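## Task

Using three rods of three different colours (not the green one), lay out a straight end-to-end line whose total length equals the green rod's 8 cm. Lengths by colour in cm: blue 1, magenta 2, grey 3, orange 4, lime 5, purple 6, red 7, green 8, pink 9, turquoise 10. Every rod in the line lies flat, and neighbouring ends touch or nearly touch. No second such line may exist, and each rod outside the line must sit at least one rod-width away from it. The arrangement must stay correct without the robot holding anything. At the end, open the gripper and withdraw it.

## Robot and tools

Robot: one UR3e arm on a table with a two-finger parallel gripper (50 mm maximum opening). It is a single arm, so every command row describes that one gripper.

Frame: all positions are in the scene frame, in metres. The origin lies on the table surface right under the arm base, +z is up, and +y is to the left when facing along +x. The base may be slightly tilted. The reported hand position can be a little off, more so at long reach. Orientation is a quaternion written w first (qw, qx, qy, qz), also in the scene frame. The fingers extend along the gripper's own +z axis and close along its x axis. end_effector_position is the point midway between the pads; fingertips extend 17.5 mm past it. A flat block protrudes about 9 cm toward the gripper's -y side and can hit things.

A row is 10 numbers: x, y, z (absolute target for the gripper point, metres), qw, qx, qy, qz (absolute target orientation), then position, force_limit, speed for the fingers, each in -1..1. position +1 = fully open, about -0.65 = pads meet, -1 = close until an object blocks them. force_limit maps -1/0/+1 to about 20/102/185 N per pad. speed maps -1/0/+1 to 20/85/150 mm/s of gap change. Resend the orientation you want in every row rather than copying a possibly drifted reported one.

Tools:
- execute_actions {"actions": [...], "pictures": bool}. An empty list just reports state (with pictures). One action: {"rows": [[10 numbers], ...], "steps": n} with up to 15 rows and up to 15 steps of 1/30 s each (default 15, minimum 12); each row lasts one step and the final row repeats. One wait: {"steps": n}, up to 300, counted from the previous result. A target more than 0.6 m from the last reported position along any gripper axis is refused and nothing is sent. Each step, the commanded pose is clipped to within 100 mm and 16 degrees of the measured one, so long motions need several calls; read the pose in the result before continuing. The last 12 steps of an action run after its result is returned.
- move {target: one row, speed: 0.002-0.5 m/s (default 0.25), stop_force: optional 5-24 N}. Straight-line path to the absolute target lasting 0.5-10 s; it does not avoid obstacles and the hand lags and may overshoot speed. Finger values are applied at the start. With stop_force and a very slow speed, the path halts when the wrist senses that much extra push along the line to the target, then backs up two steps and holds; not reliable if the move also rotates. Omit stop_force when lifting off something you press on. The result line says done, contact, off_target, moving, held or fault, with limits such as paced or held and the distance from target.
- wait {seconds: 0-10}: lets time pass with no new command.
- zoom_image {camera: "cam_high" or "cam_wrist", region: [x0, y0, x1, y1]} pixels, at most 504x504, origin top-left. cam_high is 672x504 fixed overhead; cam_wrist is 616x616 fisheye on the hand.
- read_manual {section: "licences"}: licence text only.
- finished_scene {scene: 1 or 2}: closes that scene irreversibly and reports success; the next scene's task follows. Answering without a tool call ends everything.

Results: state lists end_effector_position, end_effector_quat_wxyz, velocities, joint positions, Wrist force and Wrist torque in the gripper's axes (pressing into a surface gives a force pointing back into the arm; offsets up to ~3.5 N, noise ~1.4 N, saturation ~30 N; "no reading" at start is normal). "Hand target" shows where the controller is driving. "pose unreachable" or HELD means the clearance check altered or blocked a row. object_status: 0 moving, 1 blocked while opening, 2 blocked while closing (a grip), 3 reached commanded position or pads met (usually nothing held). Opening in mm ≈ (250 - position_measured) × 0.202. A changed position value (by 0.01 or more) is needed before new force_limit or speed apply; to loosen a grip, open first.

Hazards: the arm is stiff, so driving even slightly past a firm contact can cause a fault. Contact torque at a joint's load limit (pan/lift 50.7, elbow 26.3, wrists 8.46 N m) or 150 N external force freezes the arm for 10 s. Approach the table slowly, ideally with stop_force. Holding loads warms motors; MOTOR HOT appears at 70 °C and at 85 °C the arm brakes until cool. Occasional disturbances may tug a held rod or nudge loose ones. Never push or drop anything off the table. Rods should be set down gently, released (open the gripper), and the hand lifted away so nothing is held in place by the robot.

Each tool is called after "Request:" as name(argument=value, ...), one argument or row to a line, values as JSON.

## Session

Request:
execute_actions(
  actions=[],
)

Scene clock: 0.00 s of 5100.00 s.
end_effector_position=(+0.1198, -0.5089, +0.3206) position_measured=3 object_status=3 end_effector_quat_wxyz=(+0.181, +0.196, +0.877, -0.399) end_effector_velocity=(-0.000, -0.000, +0.000) end_effector_angular_velocity=(-0.000, +0.001, -0.000)
Joint positions: [-2.211 -1.529  1.833 -2.359 -0.586 -2.937]
Joint velocities: [-0.     0.     0.    -0.001 -0.     0.   ]
Motor temperatures (°C, as the motors report them): [34 36 38 39 43 38]
Wrist force (N, on the end effector, along its own x y z axes, offset not removed): no reading
Wrist torque (N m, same axes, about the end effector's origin, offset not removed): no reading
Hand target: +0.120, -0.509, +0.321; +0.181, +0.196, +0.877, -0.399
camera_calibration (this result's frames):
cam_wrist: T_world_to_cam=[[-0.883346, 0.181723, -0.43206, 0.332234], [0.399492, 0.77403, -0.491206, 0.520687], [0.245164, -0.60651, -0.756334, 0.0500636], [0, 0, 0, 1]] pos_world=[0.0731932, -0.433038, 0.437174]

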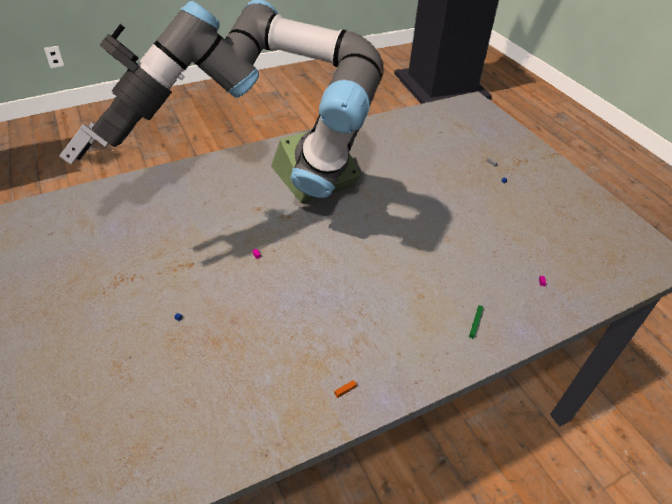

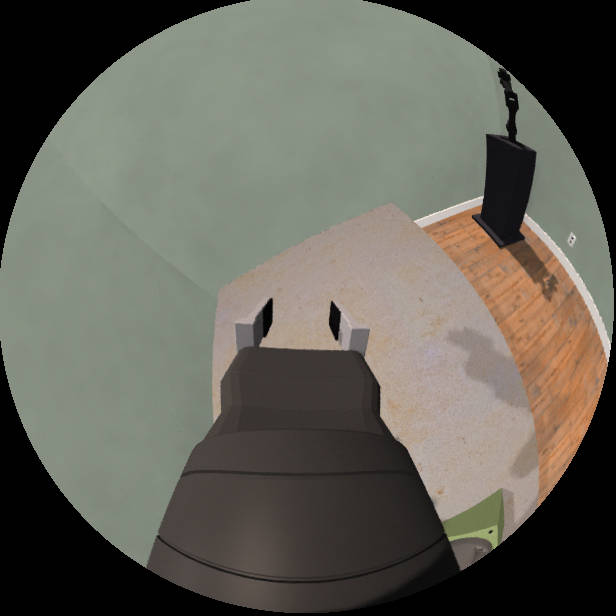

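Request:
move(
  target=[0.4,-0.3,0.12,0,-0.02,1,0,1,-0.5,0.5],
  speed=0.4,
)

Request:
move(
  target=[0.545,-0.2,0.05,0,-0.02,1,0,1,-0.5,0.5],
)

Scene clock: 2.93 s of 5100.00 s.
end_effector_position=(+0.3996, -0.2995, +0.1202) position_measured=3 object_status=3 end_effector_quat_wxyz=(-0.000, -0.020, +1.000, -0.000) end_effector_velocity=(+0.001, -0.001, -0.001) end_effector_angular_velocity=(+0.011, +0.006, -0.001)
Joint positions: [-1.205 -1.416  1.213 -1.473 -1.09  -2.895]
Joint velocities: [ 0.006  0.022 -0.034  0.023 -0.004  0.001]
Motor temperatures (°C, as the motors report them): [34 36 38 39 43 38]
Wrist force (N, on the end effector, along its own x y z axes, offset not removed): [-1.5 1.5 -1.2]
Wrist torque (N m, same axes, about the end effector's origin, offset not removed): [0.27 0.25 0.05]
Hand target: +0.400, -0.300, +0.120; -0.000, -0.020, +1.000, +0.000
Off the commanded pose: 0.001 m, 0 deg.
Kept back: nothing.
move: done
camera_calibration (this result's frames):
cam_wrist: T_world_to_cam=[[-0.995753, -0.0904537, 0.0171599, 0.36412], [-0.0841138, 0.969573, 0.229896, 0.313525], [-0.0374327, 0.227476, -0.973064, 0.345715], [0, 0, 0, 1]] pos_world=[0.401886, -0.349692, 0.258077]

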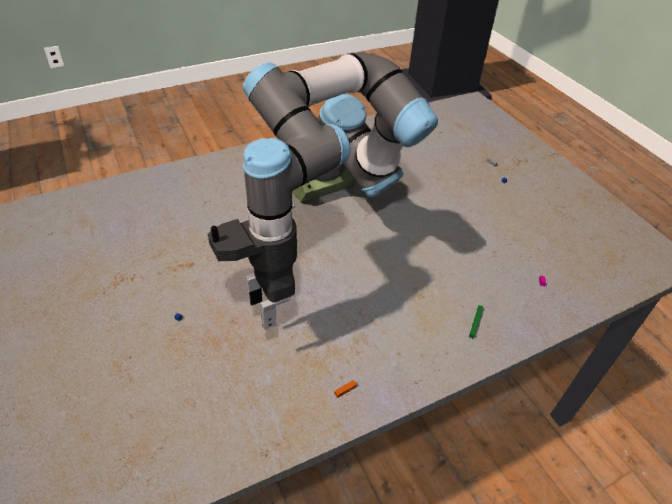

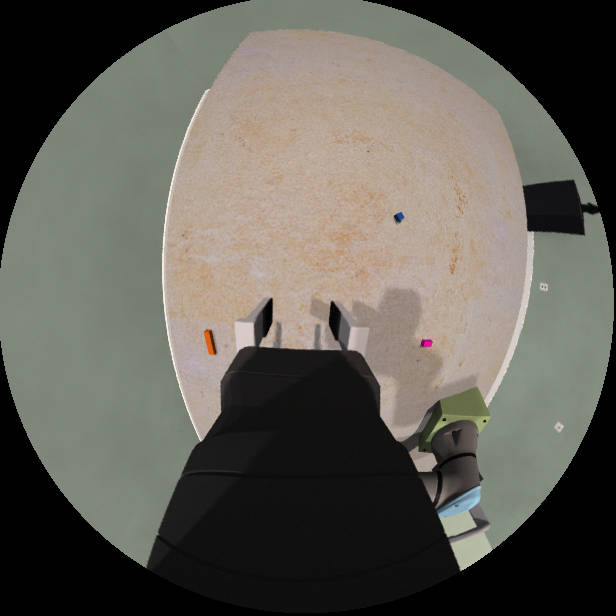

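Scene clock: 4.30 s of 5100.00 s.
end_effector_position=(+0.5447, -0.1999, +0.0500) position_measured=3 object_status=3 end_effector_quat_wxyz=(+0.000, -0.020, +1.000, -0.000) end_effector_velocity=(+0.001, -0.001, -0.001) end_effector_angular_velocity=(+0.004, +0.013, -0.003)
Joint positions: [-0.679 -1.109  0.847 -1.65  -1.209 -2.331]
Joint velocities: [ 0.005  0.028 -0.052  0.036 -0.007  0.003]
Motor temperatures (°C, as the motors report them): [34 36 38 39 43 38]
Wrist force (N, on the end effector, along its own x y z axes, offset not removed): [-1.4 2.3 -0.8]
Wrist torque (N m, same axes, about the end effector's origin, offset not removed): [0.37 0.20 0.03]
Hand target: +0.545, -0.200, +0.050; -0.000, -0.020, +1.000, -0.000
Off the commanded pose: 0.000 m, 0 deg.
Kept back: nothing.
move: done
camera_calibration (this result's frames):
cam_wrist: T_world_to_cam=[[-0.99576, -0.0905247, 0.0163274, 0.518847], [-0.0843751, 0.969568, 0.229824, 0.245413], [-0.0366353, 0.227472, -0.973095, 0.259759], [0, 0, 0, 1]] pos_world=[0.54687, -0.250064, 0.187897]

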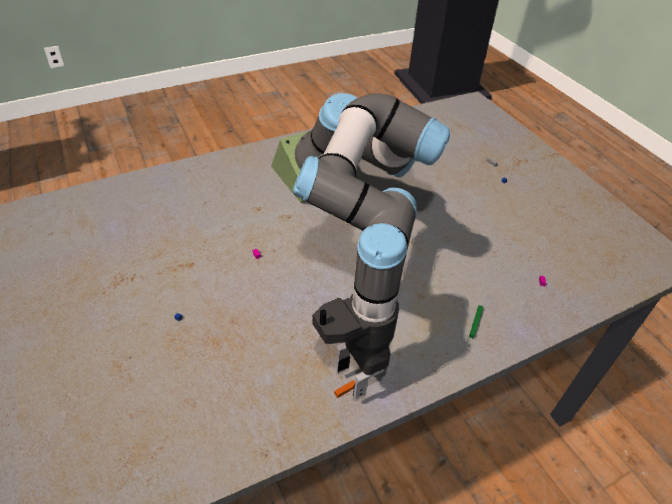

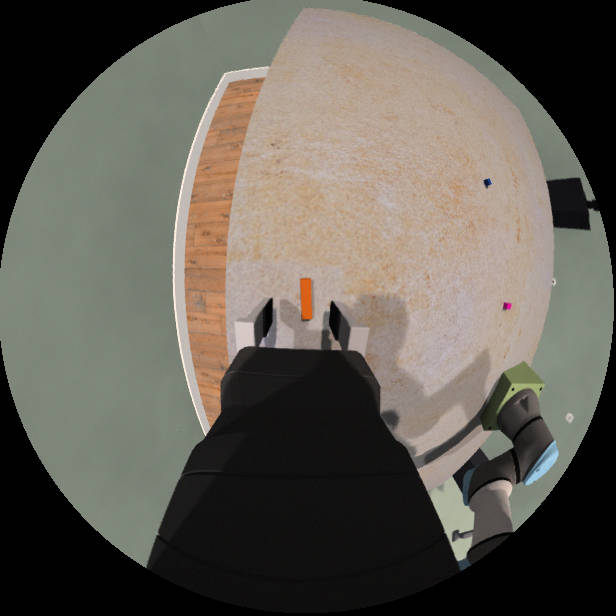

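Request:
move(
  target=[0.543,-0.209,0.03,0,-0.05,1,0,0.6,-0.5,0.5],
  speed=0.05,
)

Request:
move(
  target=[0.543,-0.209,0.024,0,-0.05,1,0,0.6,-0.5,0.5],
  speed=0.005,
  stop_force=6,
)

Request:
move(
  target=[0.543,-0.209,0.0255,0,-0.05,1,0,-1,-0.5,0],
)

Scene clock: 5.77 s of 5100.00 s.
end_effector_position=(+0.5430, -0.2089, +0.0302) position_measured=63 object_status=3 end_effector_quat_wxyz=(-0.000, -0.050, +0.999, +0.000) end_effector_velocity=(+0.001, -0.000, -0.001) end_effector_angular_velocity=(-0.000, -0.003, +0.006)
Joint positions: [-0.682 -1.077  0.889 -1.722 -1.208 -2.394]
Joint velocities: [-0.     0.     0.006 -0.008  0.002 -0.005]
Motor temperatures (°C, as the motors report them): [34 36 38 39 43 38]
Wrist force (N, on the end effector, along its own x y z axes, offset not removed): [-0.8 2.8 0.1]
Wrist torque (N m, same axes, about the end effector's origin, offset not removed): [0.55 0.11 0.07]
Hand target: +0.543, -0.209, +0.030; -0.000, -0.050, +0.999, +0.000
Off the commanded pose: 0.000 m, 0 deg.
Kept back: nothing.
move: done
camera_calibration (this result's frames):
cam_wrist: T_world_to_cam=[[-0.98865, -0.149267, 0.0170378, 0.500542], [-0.141371, 0.962693, 0.23073, 0.288092], [-0.0508424, 0.225702, -0.972869, 0.249755], [0, 0, 0, 1]] pos_world=[0.548288, -0.259, 0.167979]

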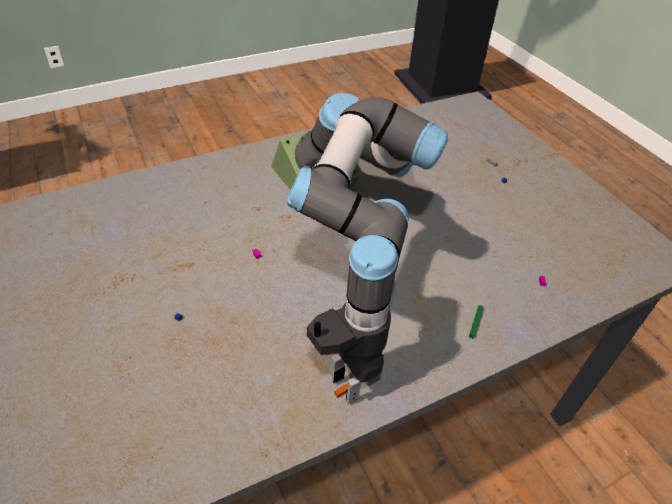

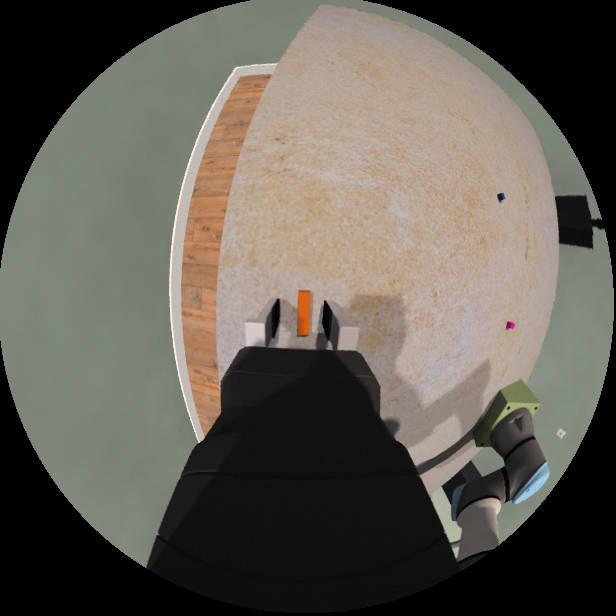

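Scene clock: 7.23 s of 5100.00 s.
end_effector_position=(+0.5430, -0.2090, +0.0241) position_measured=63 object_status=3 end_effector_quat_wxyz=(-0.000, -0.050, +0.999, +0.000) end_effector_velocity=(-0.000, +0.000, -0.001) end_effector_angular_velocity=(+0.001, +0.000, +0.000)
Joint positions: [-0.677 -1.068  0.902 -1.745 -1.21  -2.389]
Joint velocities: [ 0.001  0.001  0.002 -0.003 -0.     0.001]
Motor temperatures (°C, as the motors report them): [34 36 38 39 43 38]
Wrist force (N, on the end effector, along its own x y z axes, offset not removed): [-0.5 2.9 -1.0]
Wrist torque (N m, same axes, about the end effector's origin, offset not removed): [0.53 0.11 0.02]
Hand target: +0.543, -0.209, +0.024; -0.000, -0.050, +0.999, -0.000
Off the commanded pose: 0.000 m, 0 deg.
Kept back: nothing.
move: done
camera_calibration (this result's frames):
cam_wrist: T_world_to_cam=[[-0.988581, -0.149734, 0.0169557, 0.50049], [-0.141848, 0.962634, 0.230682, 0.28983], [-0.0508631, 0.225642, -0.972882, 0.243859], [0, 0, 0, 1]] pos_world=[0.54829, -0.259085, 0.161901]

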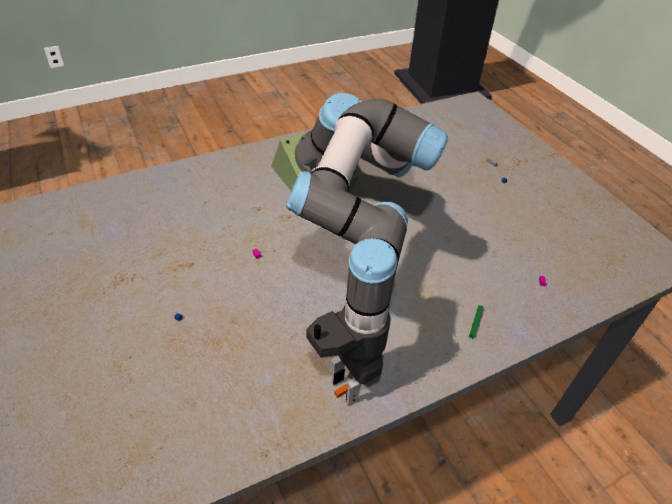

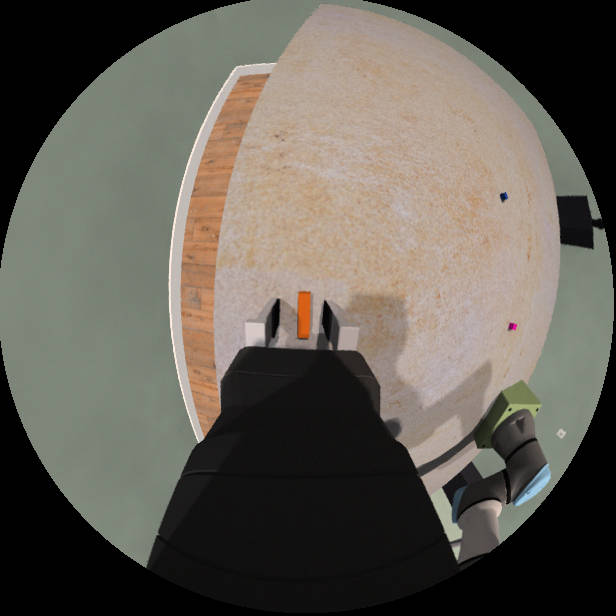

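Scene clock: 7.93 s of 5100.00 s.
end_effector_position=(+0.5430, -0.2090, +0.0255) position_measured=206 object_status=2 end_effector_quat_wxyz=(-0.000, -0.050, +0.999, -0.000) end_effector_velocity=(-0.001, -0.000, -0.000) end_effector_angular_velocity=(+0.001, +0.001, -0.002)
Joint positions: [-0.678 -1.071  0.899 -1.74  -1.209 -2.391]
Joint velocities: [-0.001  0.001 -0.001  0.002  0.001 -0.   ]
Motor temperatures (°C, as the motors report them): [34 36 38 39 43 38]
Wrist force (N, on the end effector, along its own x y z axes, offset not removed): [-0.4 1.1 -0.4]
Wrist torque (N m, same axes, about the end effector's origin, offset not removed): [0.16 0.02 0.08]
Hand target: +0.543, -0.209, +0.025; +0.000, -0.050, +0.999, -0.000
Off the commanded pose: 0.000 m, 0 deg.
Kept back: nothing.
move: done
camera_calibration (this result's frames):
cam_wrist: T_world_to_cam=[[-0.988581, -0.149736, 0.016954, 0.500463], [-0.141851, 0.96264, 0.230657, 0.289526], [-0.0508582, 0.225618, -0.972887, 0.245207], [0, 0, 0, 1]] pos_world=[0.548288, -0.259095, 0.163293]

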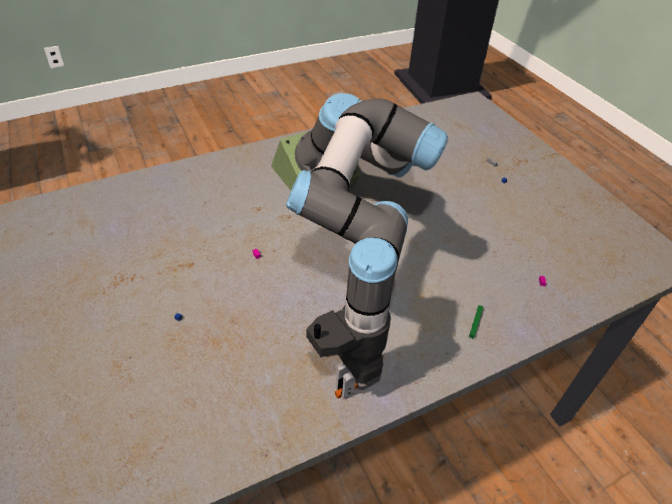

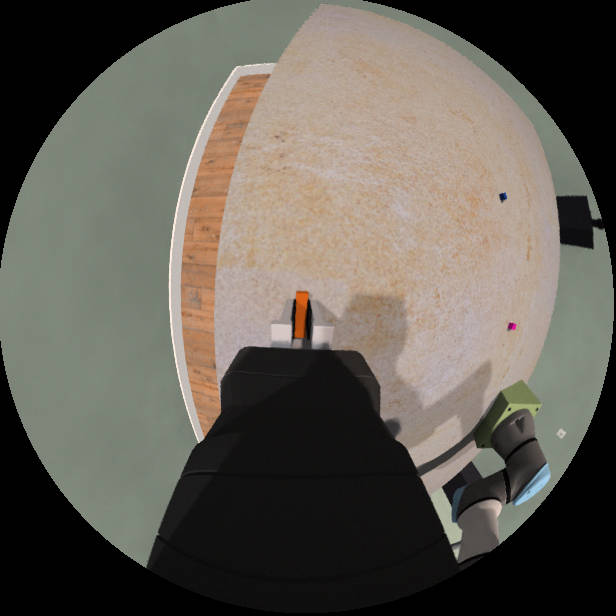

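Request:
move(
  target=[0.52,-0.18,0.06,0,-0.05,1,0,-1,-0.5,0],
  speed=0.1,
)

Request:
move(
  target=[0.45,0.15,0.07,0,0.45,0.89,0,-1,-0.5,0],
  speed=0.35,
)

Request:
move(
  target=[0.24,0.425,0.05,0,0.79,0.61,0,-1,-0.5,0],
  speed=0.35,
)

Request:
zoom_image(
  camera="cam_wrist",
  region=[200,130,420,350],
)

Scene clock: 9.77 s of 5100.00 s.
end_effector_position=(+0.5201, -0.1801, +0.0599) position_measured=206 object_status=2 end_effector_quat_wxyz=(-0.000, -0.050, +0.999, +0.000) end_effector_velocity=(-0.001, +0.002, +0.002) end_effector_angular_velocity=(-0.001, -0.003, +0.001)
Joint positions: [-0.695 -1.283  1.107 -1.729 -1.204 -2.407]
Joint velocities: [-0.001 -0.013  0.011 -0.001  0.002 -0.001]
Motor temperatures (°C, as the motors report them): [34 36 38 39 43 38]
Wrist force (N, on the end effector, along its own x y z axes, offset not removed): [0.1 1.4 -0.5]
Wrist torque (N m, same axes, about the end effector's origin, offset not removed): [0.26 0.06 -0.03]
Hand target: +0.520, -0.180, +0.060; -0.000, -0.050, +0.999, +0.000
Off the commanded pose: 0.000 m, 0 deg.
Kept back: nothing.
move: done
camera_calibration (this result's frames):
cam_wrist: T_world_to_cam=[[-0.988583, -0.149699, 0.0171125, 0.481528], [-0.141772, 0.962617, 0.2308, 0.25049], [-0.0510234, 0.225739, -0.972851, 0.271126], [0, 0, 0, 1]] pos_world=[0.525377, -0.230246, 0.197712]

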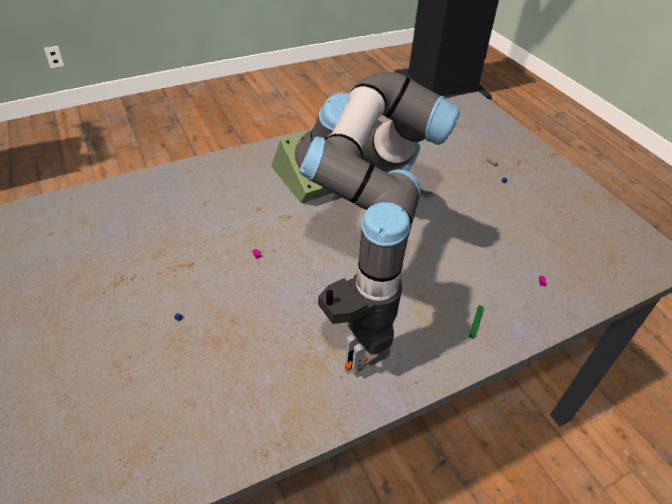

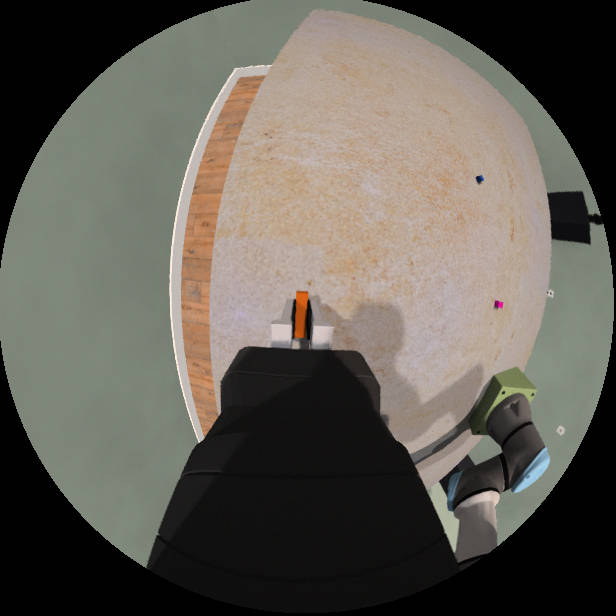

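Scene clock: 11.87 s of 5100.00 s.
end_effector_position=(+0.4496, +0.1497, +0.0703) position_measured=206 object_status=2 end_effector_quat_wxyz=(+0.000, +0.451, +0.893, -0.000) end_effector_velocity=(-0.000, +0.001, -0.000) end_effector_angular_velocity=(-0.007, +0.005, -0.006)
Joint positions: [ 0.179 -1.499  1.442 -2.006 -1.576 -0.562]
Joint velocities: [ 0.009  0.01  -0.014  0.009 -0.011  0.014]
Motor temperatures (°C, as the motors report them): [34 36 38 39 43 38]
Wrist force (N, on the end effector, along its own x y z axes, offset not removed): [-0.6 1.5 0.3]
Wrist torque (N m, same axes, about the end effector's origin, offset not removed): [0.31 0.14 -0.02]
Hand target: +0.450, +0.150, +0.070; +0.000, +0.451, +0.893, -0.000
Off the commanded pose: 0.001 m, 0 deg.
Kept back: nothing.
move: done
camera_calibration (this result's frames):
cam_wrist: T_world_to_cam=[[-0.633304, 0.773725, 0.0165963, 0.163174], [0.755379, 0.61334, 0.230687, -0.430486], [0.168309, 0.158632, -0.972886, 0.114584], [0, 0, 0, 1]] pos_world=[0.409234, 0.119605, 0.208076]

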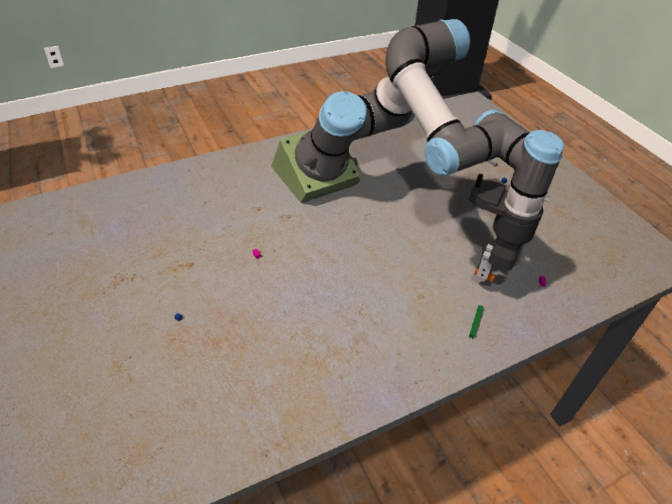

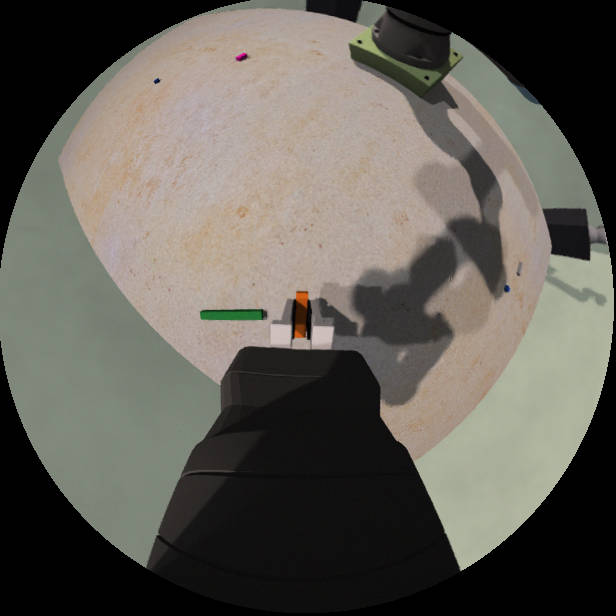

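Scene clock: 13.80 s of 5100.00 s.
end_effector_position=(+0.2397, +0.4245, +0.0502) position_measured=206 object_status=2 end_effector_quat_wxyz=(+0.000, +0.791, +0.611, +0.001) end_effector_velocity=(+0.001, +0.002, +0.001) end_effector_angular_velocity=(-0.009, +0.002, -0.005)
Joint positions: [ 1.076 -1.066  1.311 -2.136 -1.952  1.164]
Joint velocities: [ 0.004  0.014 -0.033  0.03  -0.005  0.013]
Motor temperatures (°C, as the motors report them): [34 36 38 39 43 38]
Wrist force (N, on the end effector, along its own x y z axes, offset not removed): [-1.3 3.9 -0.2]
Wrist torque (N m, same axes, about the end effector's origin, offset not removed): [0.63 0.16 0.06]
Hand target: +0.240, +0.425, +0.050; +0.000, +0.791, +0.611, +0.000
Off the commanded pose: 0.001 m, 0 deg.
Kept back: nothing.
move: done
camera_calibration (this result's frames):
cam_wrist: T_world_to_cam=[[0.203074, 0.979005, 0.0176142, -0.469744], [0.9517, -0.201577, 0.231589, -0.137039], [0.230277, -0.0302662, -0.972654, 0.152123], [0, 0, 0, 1]] pos_world=[0.190783, 0.436862, 0.187974]

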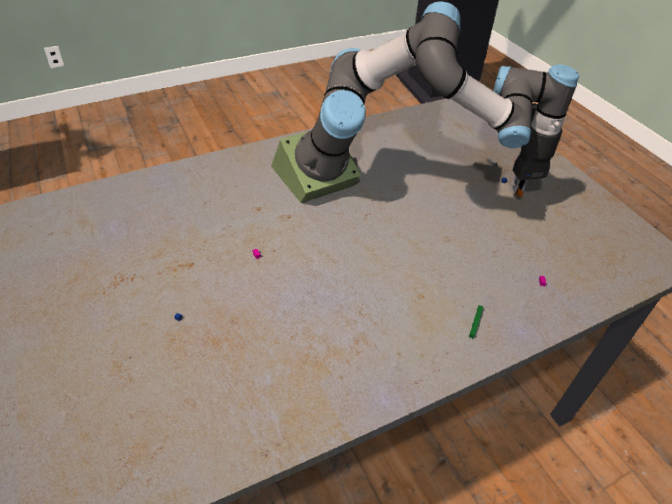

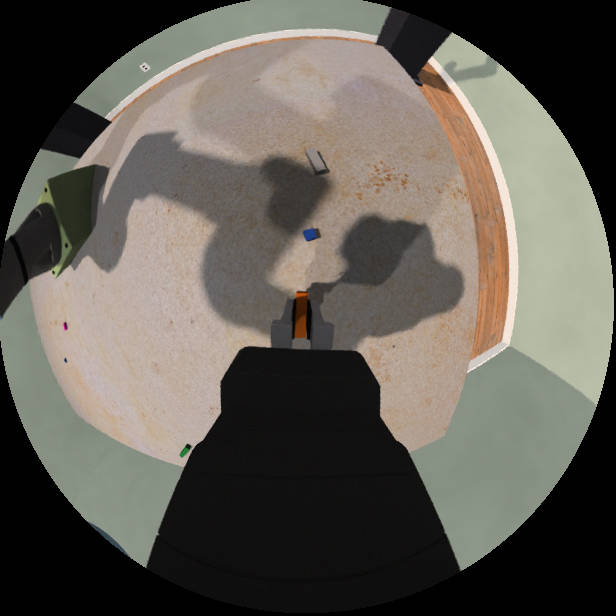

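Region (200, 130, 420, 350) of cam_wrist's 616x616 image, scaled by 2.291, with more detail than that image has.

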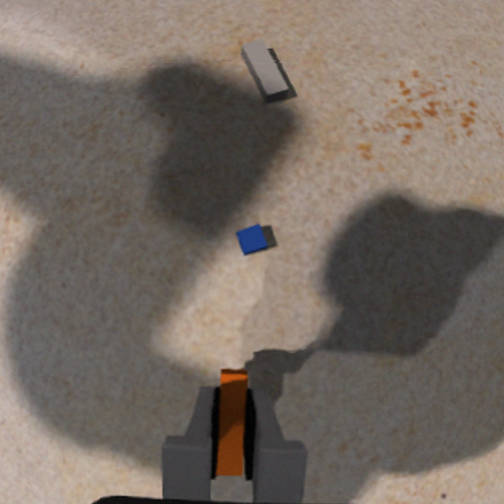

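Request:
move(
  target=[0.217,0.4355,0.032,0,0.79,0.61,0,-1,-0.5,0],
  speed=0.06,
)

Request:
move(
  target=[0.217,0.4355,0.018,0,0.79,0.61,0,-1,-0.5,0],
  speed=0.004,
  stop_force=6,
)

Scene clock: 15.27 s of 5100.00 s.
end_effector_position=(+0.2171, +0.4354, +0.0321) position_measured=206 object_status=2 end_effector_quat_wxyz=(+0.000, +0.792, +0.611, +0.000) end_effector_velocity=(-0.001, +0.001, -0.000) end_effector_angular_velocity=(+0.001, -0.001, -0.001)
Joint positions: [ 1.115 -1.002  1.33  -2.203 -1.964  1.205]
Joint velocities: [ 0.002  0.002 -0.    -0.003 -0.001  0.002]
Motor temperatures (°C, as the motors report them): [34 36 38 39 43 38]
Wrist force (N, on the end effector, along its own x y z axes, offset not removed): [-3.0 3.3 -0.7]
Wrist torque (N m, same axes, about the end effector's origin, offset not removed): [0.59 0.51 0.13]
Hand target: +0.217, +0.435, +0.032; +0.000, +0.792, +0.611, +0.000
Off the commanded pose: 0.000 m, 0 deg.
Kept back: nothing.
move: done
camera_calibration (this result's frames):
cam_wrist: T_world_to_cam=[[0.203847, 0.978856, 0.0169248, -0.475601], [0.951783, -0.202198, 0.230708, -0.108799], [0.229252, -0.0309202, -0.972876, 0.140583], [0, 0, 0, 1]] pos_world=[0.168274, 0.447893, 0.16992]

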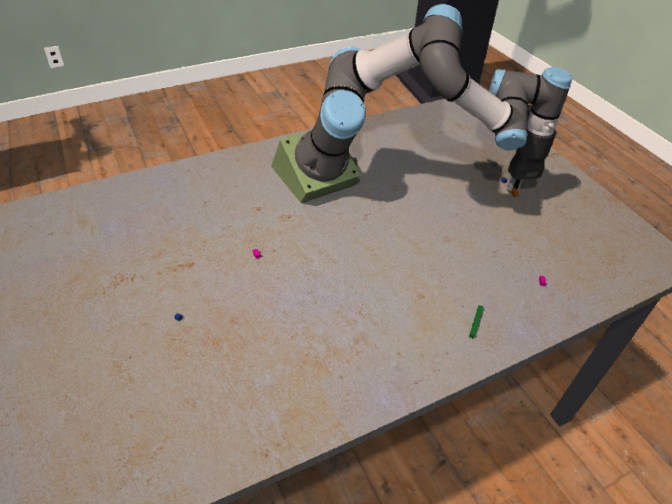

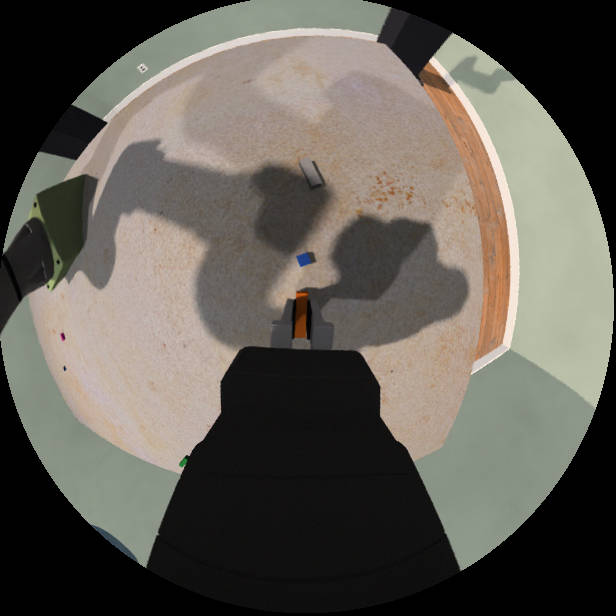

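Scene clock: 17.53 s of 5100.00 s.
end_effector_position=(+0.2170, +0.4354, +0.0244) position_measured=206 object_status=2 end_effector_quat_wxyz=(-0.000, +0.791, +0.611, -0.000) end_effector_velocity=(-0.001, -0.000, +0.000) end_effector_angular_velocity=(-0.002, +0.002, -0.001)
Joint positions: [ 1.108 -0.987  1.34  -2.23  -1.961  1.198]
Joint velocities: [ 0.001 -0.    -0.002  0.005 -0.     0.004]
Motor temperatures (°C, as the motors report them): [34 36 38 39 43 38]
Wrist force (N, on the end effector, along its own x y z axes, offset not removed): [0.5 2.1 -12.1]
Wrist torque (N m, same axes, about the end effector's origin, offset not removed): [0.52 -0.10 -0.01]
Hand target: +0.217, +0.435, +0.025; -0.000, +0.792, +0.611, +0.000
Off the commanded pose: 0.006 m, 0 deg.
Kept back: nothing.
move: contact
camera_calibration (this result's frames):
cam_wrist: T_world_to_cam=[[0.203733, 0.978882, 0.0168225, -0.475451], [0.95185, -0.202069, 0.23054, -0.107016], [0.229071, -0.0309561, -0.972917, 0.133217], [0, 0, 0, 1]] pos_world=[0.168212, 0.44791, 0.162279]

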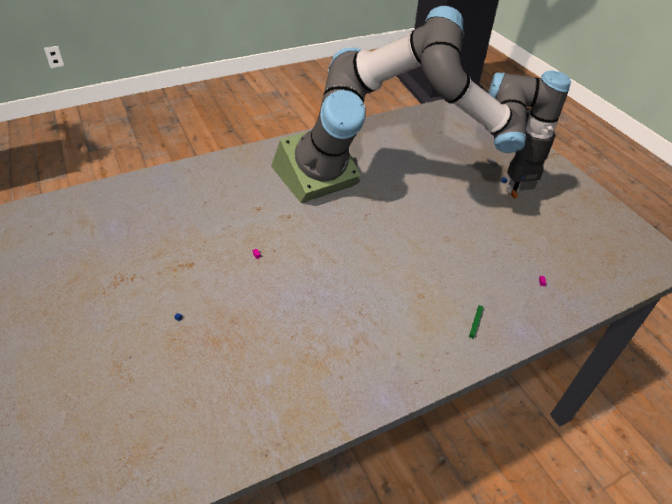

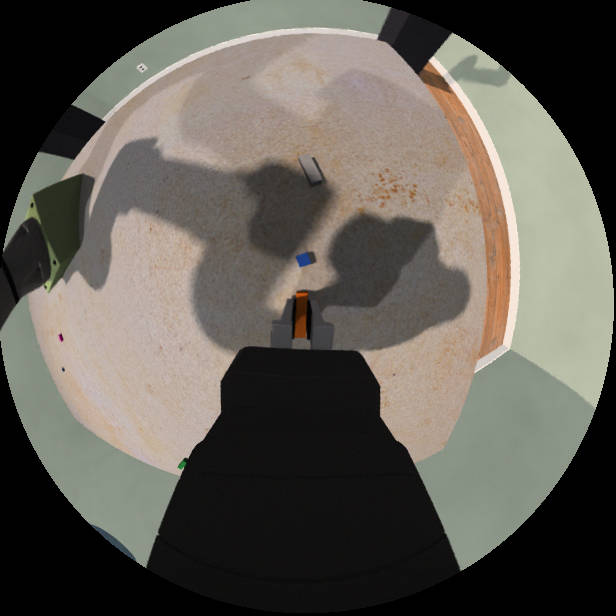

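Request:
move(
  target=[0.178,0.4457,0.0255,0,0.79,0.61,0,-1,-0.5,0],
  speed=0.025,
)

Request:
move(
  target=[0.178,0.4457,0.0255,0,0.79,0.61,0,0.8,-0.5,0],
)

Request:
move(
  target=[0.106,0.4645,0.0265,0,0.79,0.61,0,0.8,-0.5,0],
  speed=0.08,
)

Scene clock: 20.27 s of 5100.00 s.
end_effector_position=(+0.1782, +0.4456, +0.0255) position_measured=206 object_status=2 end_effector_quat_wxyz=(+0.000, +0.791, +0.611, +0.000) end_effector_velocity=(-0.002, +0.000, -0.000) end_effector_angular_velocity=(-0.002, +0.000, +0.001)
Joint positions: [ 1.192 -0.958  1.363 -2.247 -1.986  1.286]
Joint velocities: [ 0.005  0.003  0.     0.001 -0.002  0.005]
Motor temperatures (°C, as the motors report them): [34 36 38 39 43 38]
Wrist force (N, on the end effector, along its own x y z axes, offset not removed): [-1.1 1.8 -1.0]
Wrist torque (N m, same axes, about the end effector's origin, offset not removed): [0.32 0.13 0.04]
Hand target: +0.178, +0.446, +0.026; +0.000, +0.791, +0.611, +0.000
Off the commanded pose: 0.000 m, 0 deg.
Kept back: nothing.
move: done
camera_calibration (this result's frames):
cam_wrist: T_world_to_cam=[[0.203826, 0.978861, 0.0169458, -0.477521], [0.951773, -0.20218, 0.230761, -0.068208], [0.229309, -0.0309065, -0.972863, 0.143387], [0, 0, 0, 1]] pos_world=[0.12937, 0.458068, 0.163328]

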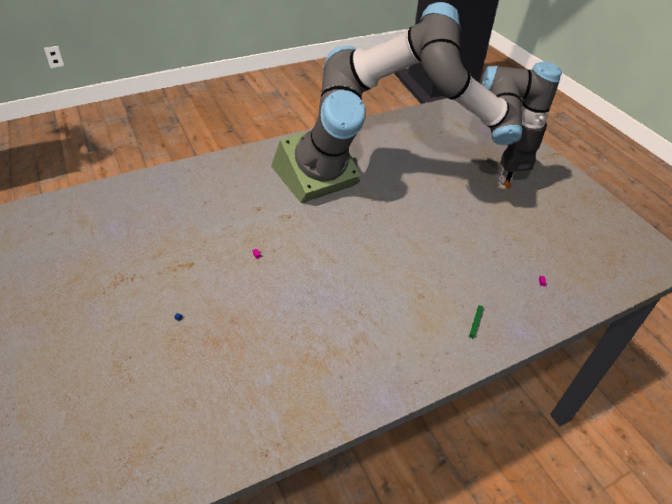

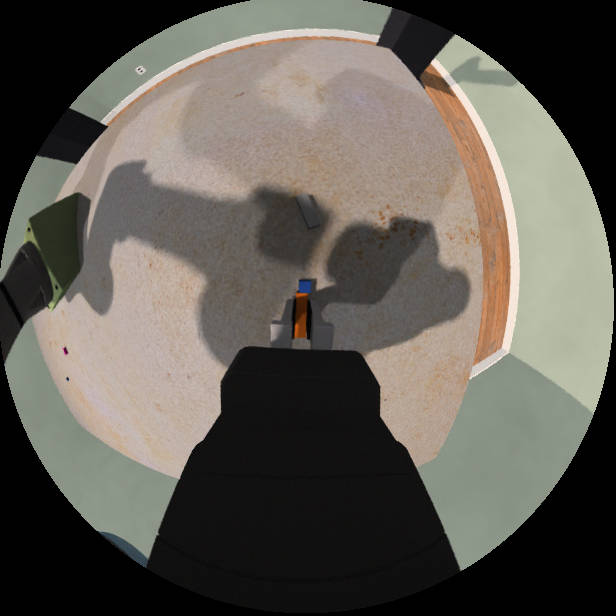

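Scene clock: 20.97 s of 5100.00 s.
end_effector_position=(+0.1780, +0.4457, +0.0255) position_measured=32 object_status=3 end_effector_quat_wxyz=(+0.000, +0.792, +0.611, +0.000) end_effector_velocity=(+0.000, -0.000, +0.000) end_effector_angular_velocity=(-0.000, -0.000, +0.000)
Joint positions: [ 1.193 -0.958  1.362 -2.247 -1.986  1.286]
Joint velocities: [ 0.    -0.001 -0.001  0.002 -0.     0.   ]
Motor temperatures (°C, as the motors report them): [34 36 38 39 43 38]
Wrist force (N, on the end effector, along its own x y z axes, offset not removed): [-0.7 2.1 0.1]
Wrist torque (N m, same axes, about the end effector's origin, offset not removed): [0.30 0.09 0.10]
Hand target: +0.178, +0.446, +0.026; +0.000, +0.792, +0.611, +0.000
Off the commanded pose: 0.000 m, 0 deg.
Kept back: nothing.
move: done
camera_calibration (this result's frames):
cam_wrist: T_world_to_cam=[[0.203864, 0.978853, 0.0169277, -0.477593], [0.951782, -0.202216, 0.230692, -0.0680035], [0.229237, -0.0309184, -0.97288, 0.143439], [0, 0, 0, 1]] pos_world=[0.129207, 0.458177, 0.163321]

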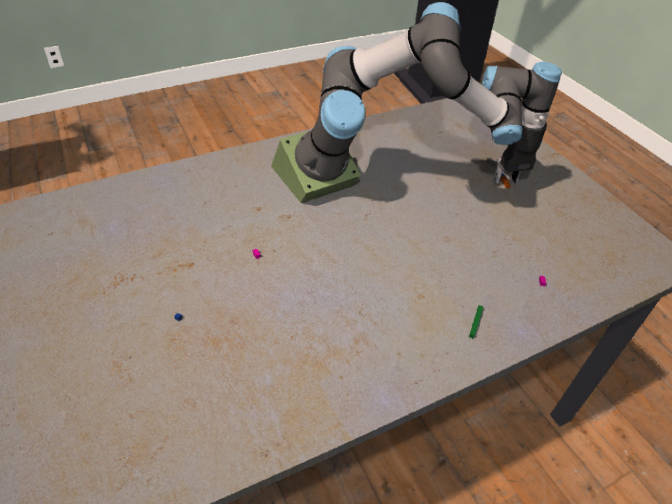

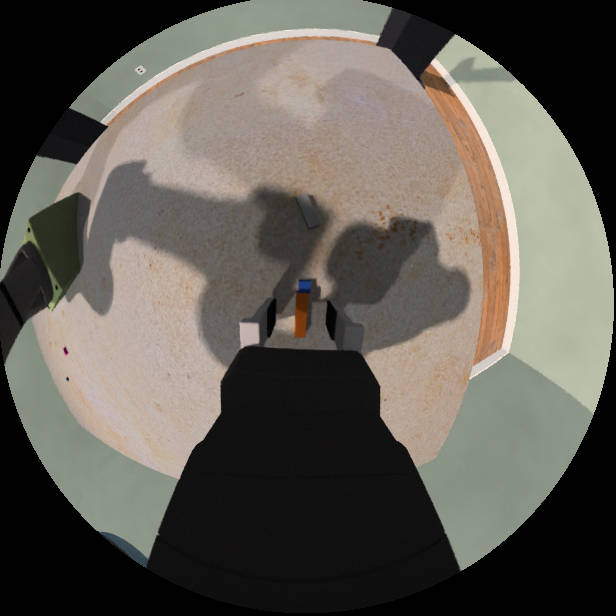

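Scene clock: 22.30 s of 5100.00 s.
end_effector_position=(+0.1062, +0.4643, +0.0265) position_measured=32 object_status=3 end_effector_quat_wxyz=(+0.000, +0.791, +0.611, +0.000) end_effector_velocity=(-0.001, +0.001, +0.000) end_effector_angular_velocity=(-0.001, -0.002, -0.001)
Joint positions: [ 1.349 -0.866  1.338 -2.244 -2.023  1.454]
Joint velocities: [ 0.004  0.003 -0.004  0.003 -0.003  0.005]
Motor temperatures (°C, as the motors report them): [34 36 38 39 43 38]
Wrist force (N, on the end effector, along its own x y z axes, offset not removed): [0.5 2.0 -0.4]
Wrist torque (N m, same axes, about the end effector's origin, offset not removed): [0.39 -0.13 0.03]
Hand target: +0.106, +0.464, +0.027; +0.000, +0.791, +0.611, +0.000
Off the commanded pose: 0.000 m, 0 deg.
Kept back: nothing.
move: done
camera_calibration (this result's frames):
cam_wrist: T_world_to_cam=[[0.203808, 0.978863, 0.0170383, -0.48121], [0.951755, -0.202182, 0.230834, 0.00387257], [0.229399, -0.0308295, -0.972844, 0.16141], [0, 0, 0, 1]] pos_world=[0.0573614, 0.476797, 0.164332]

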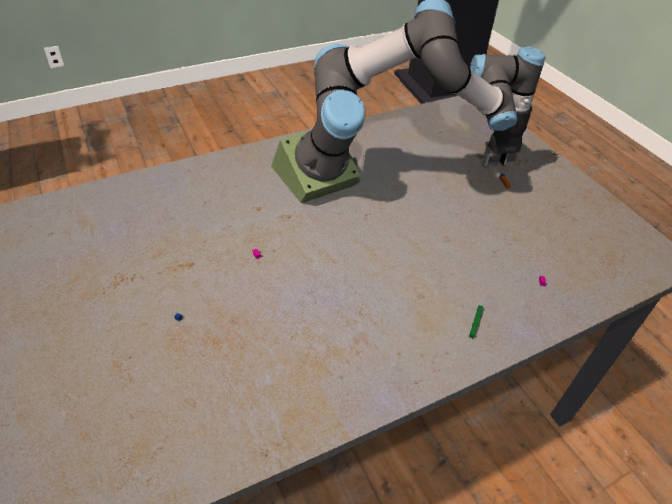

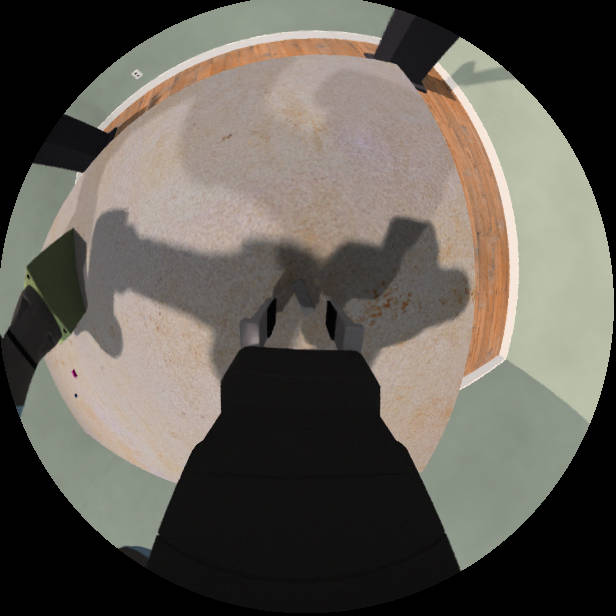

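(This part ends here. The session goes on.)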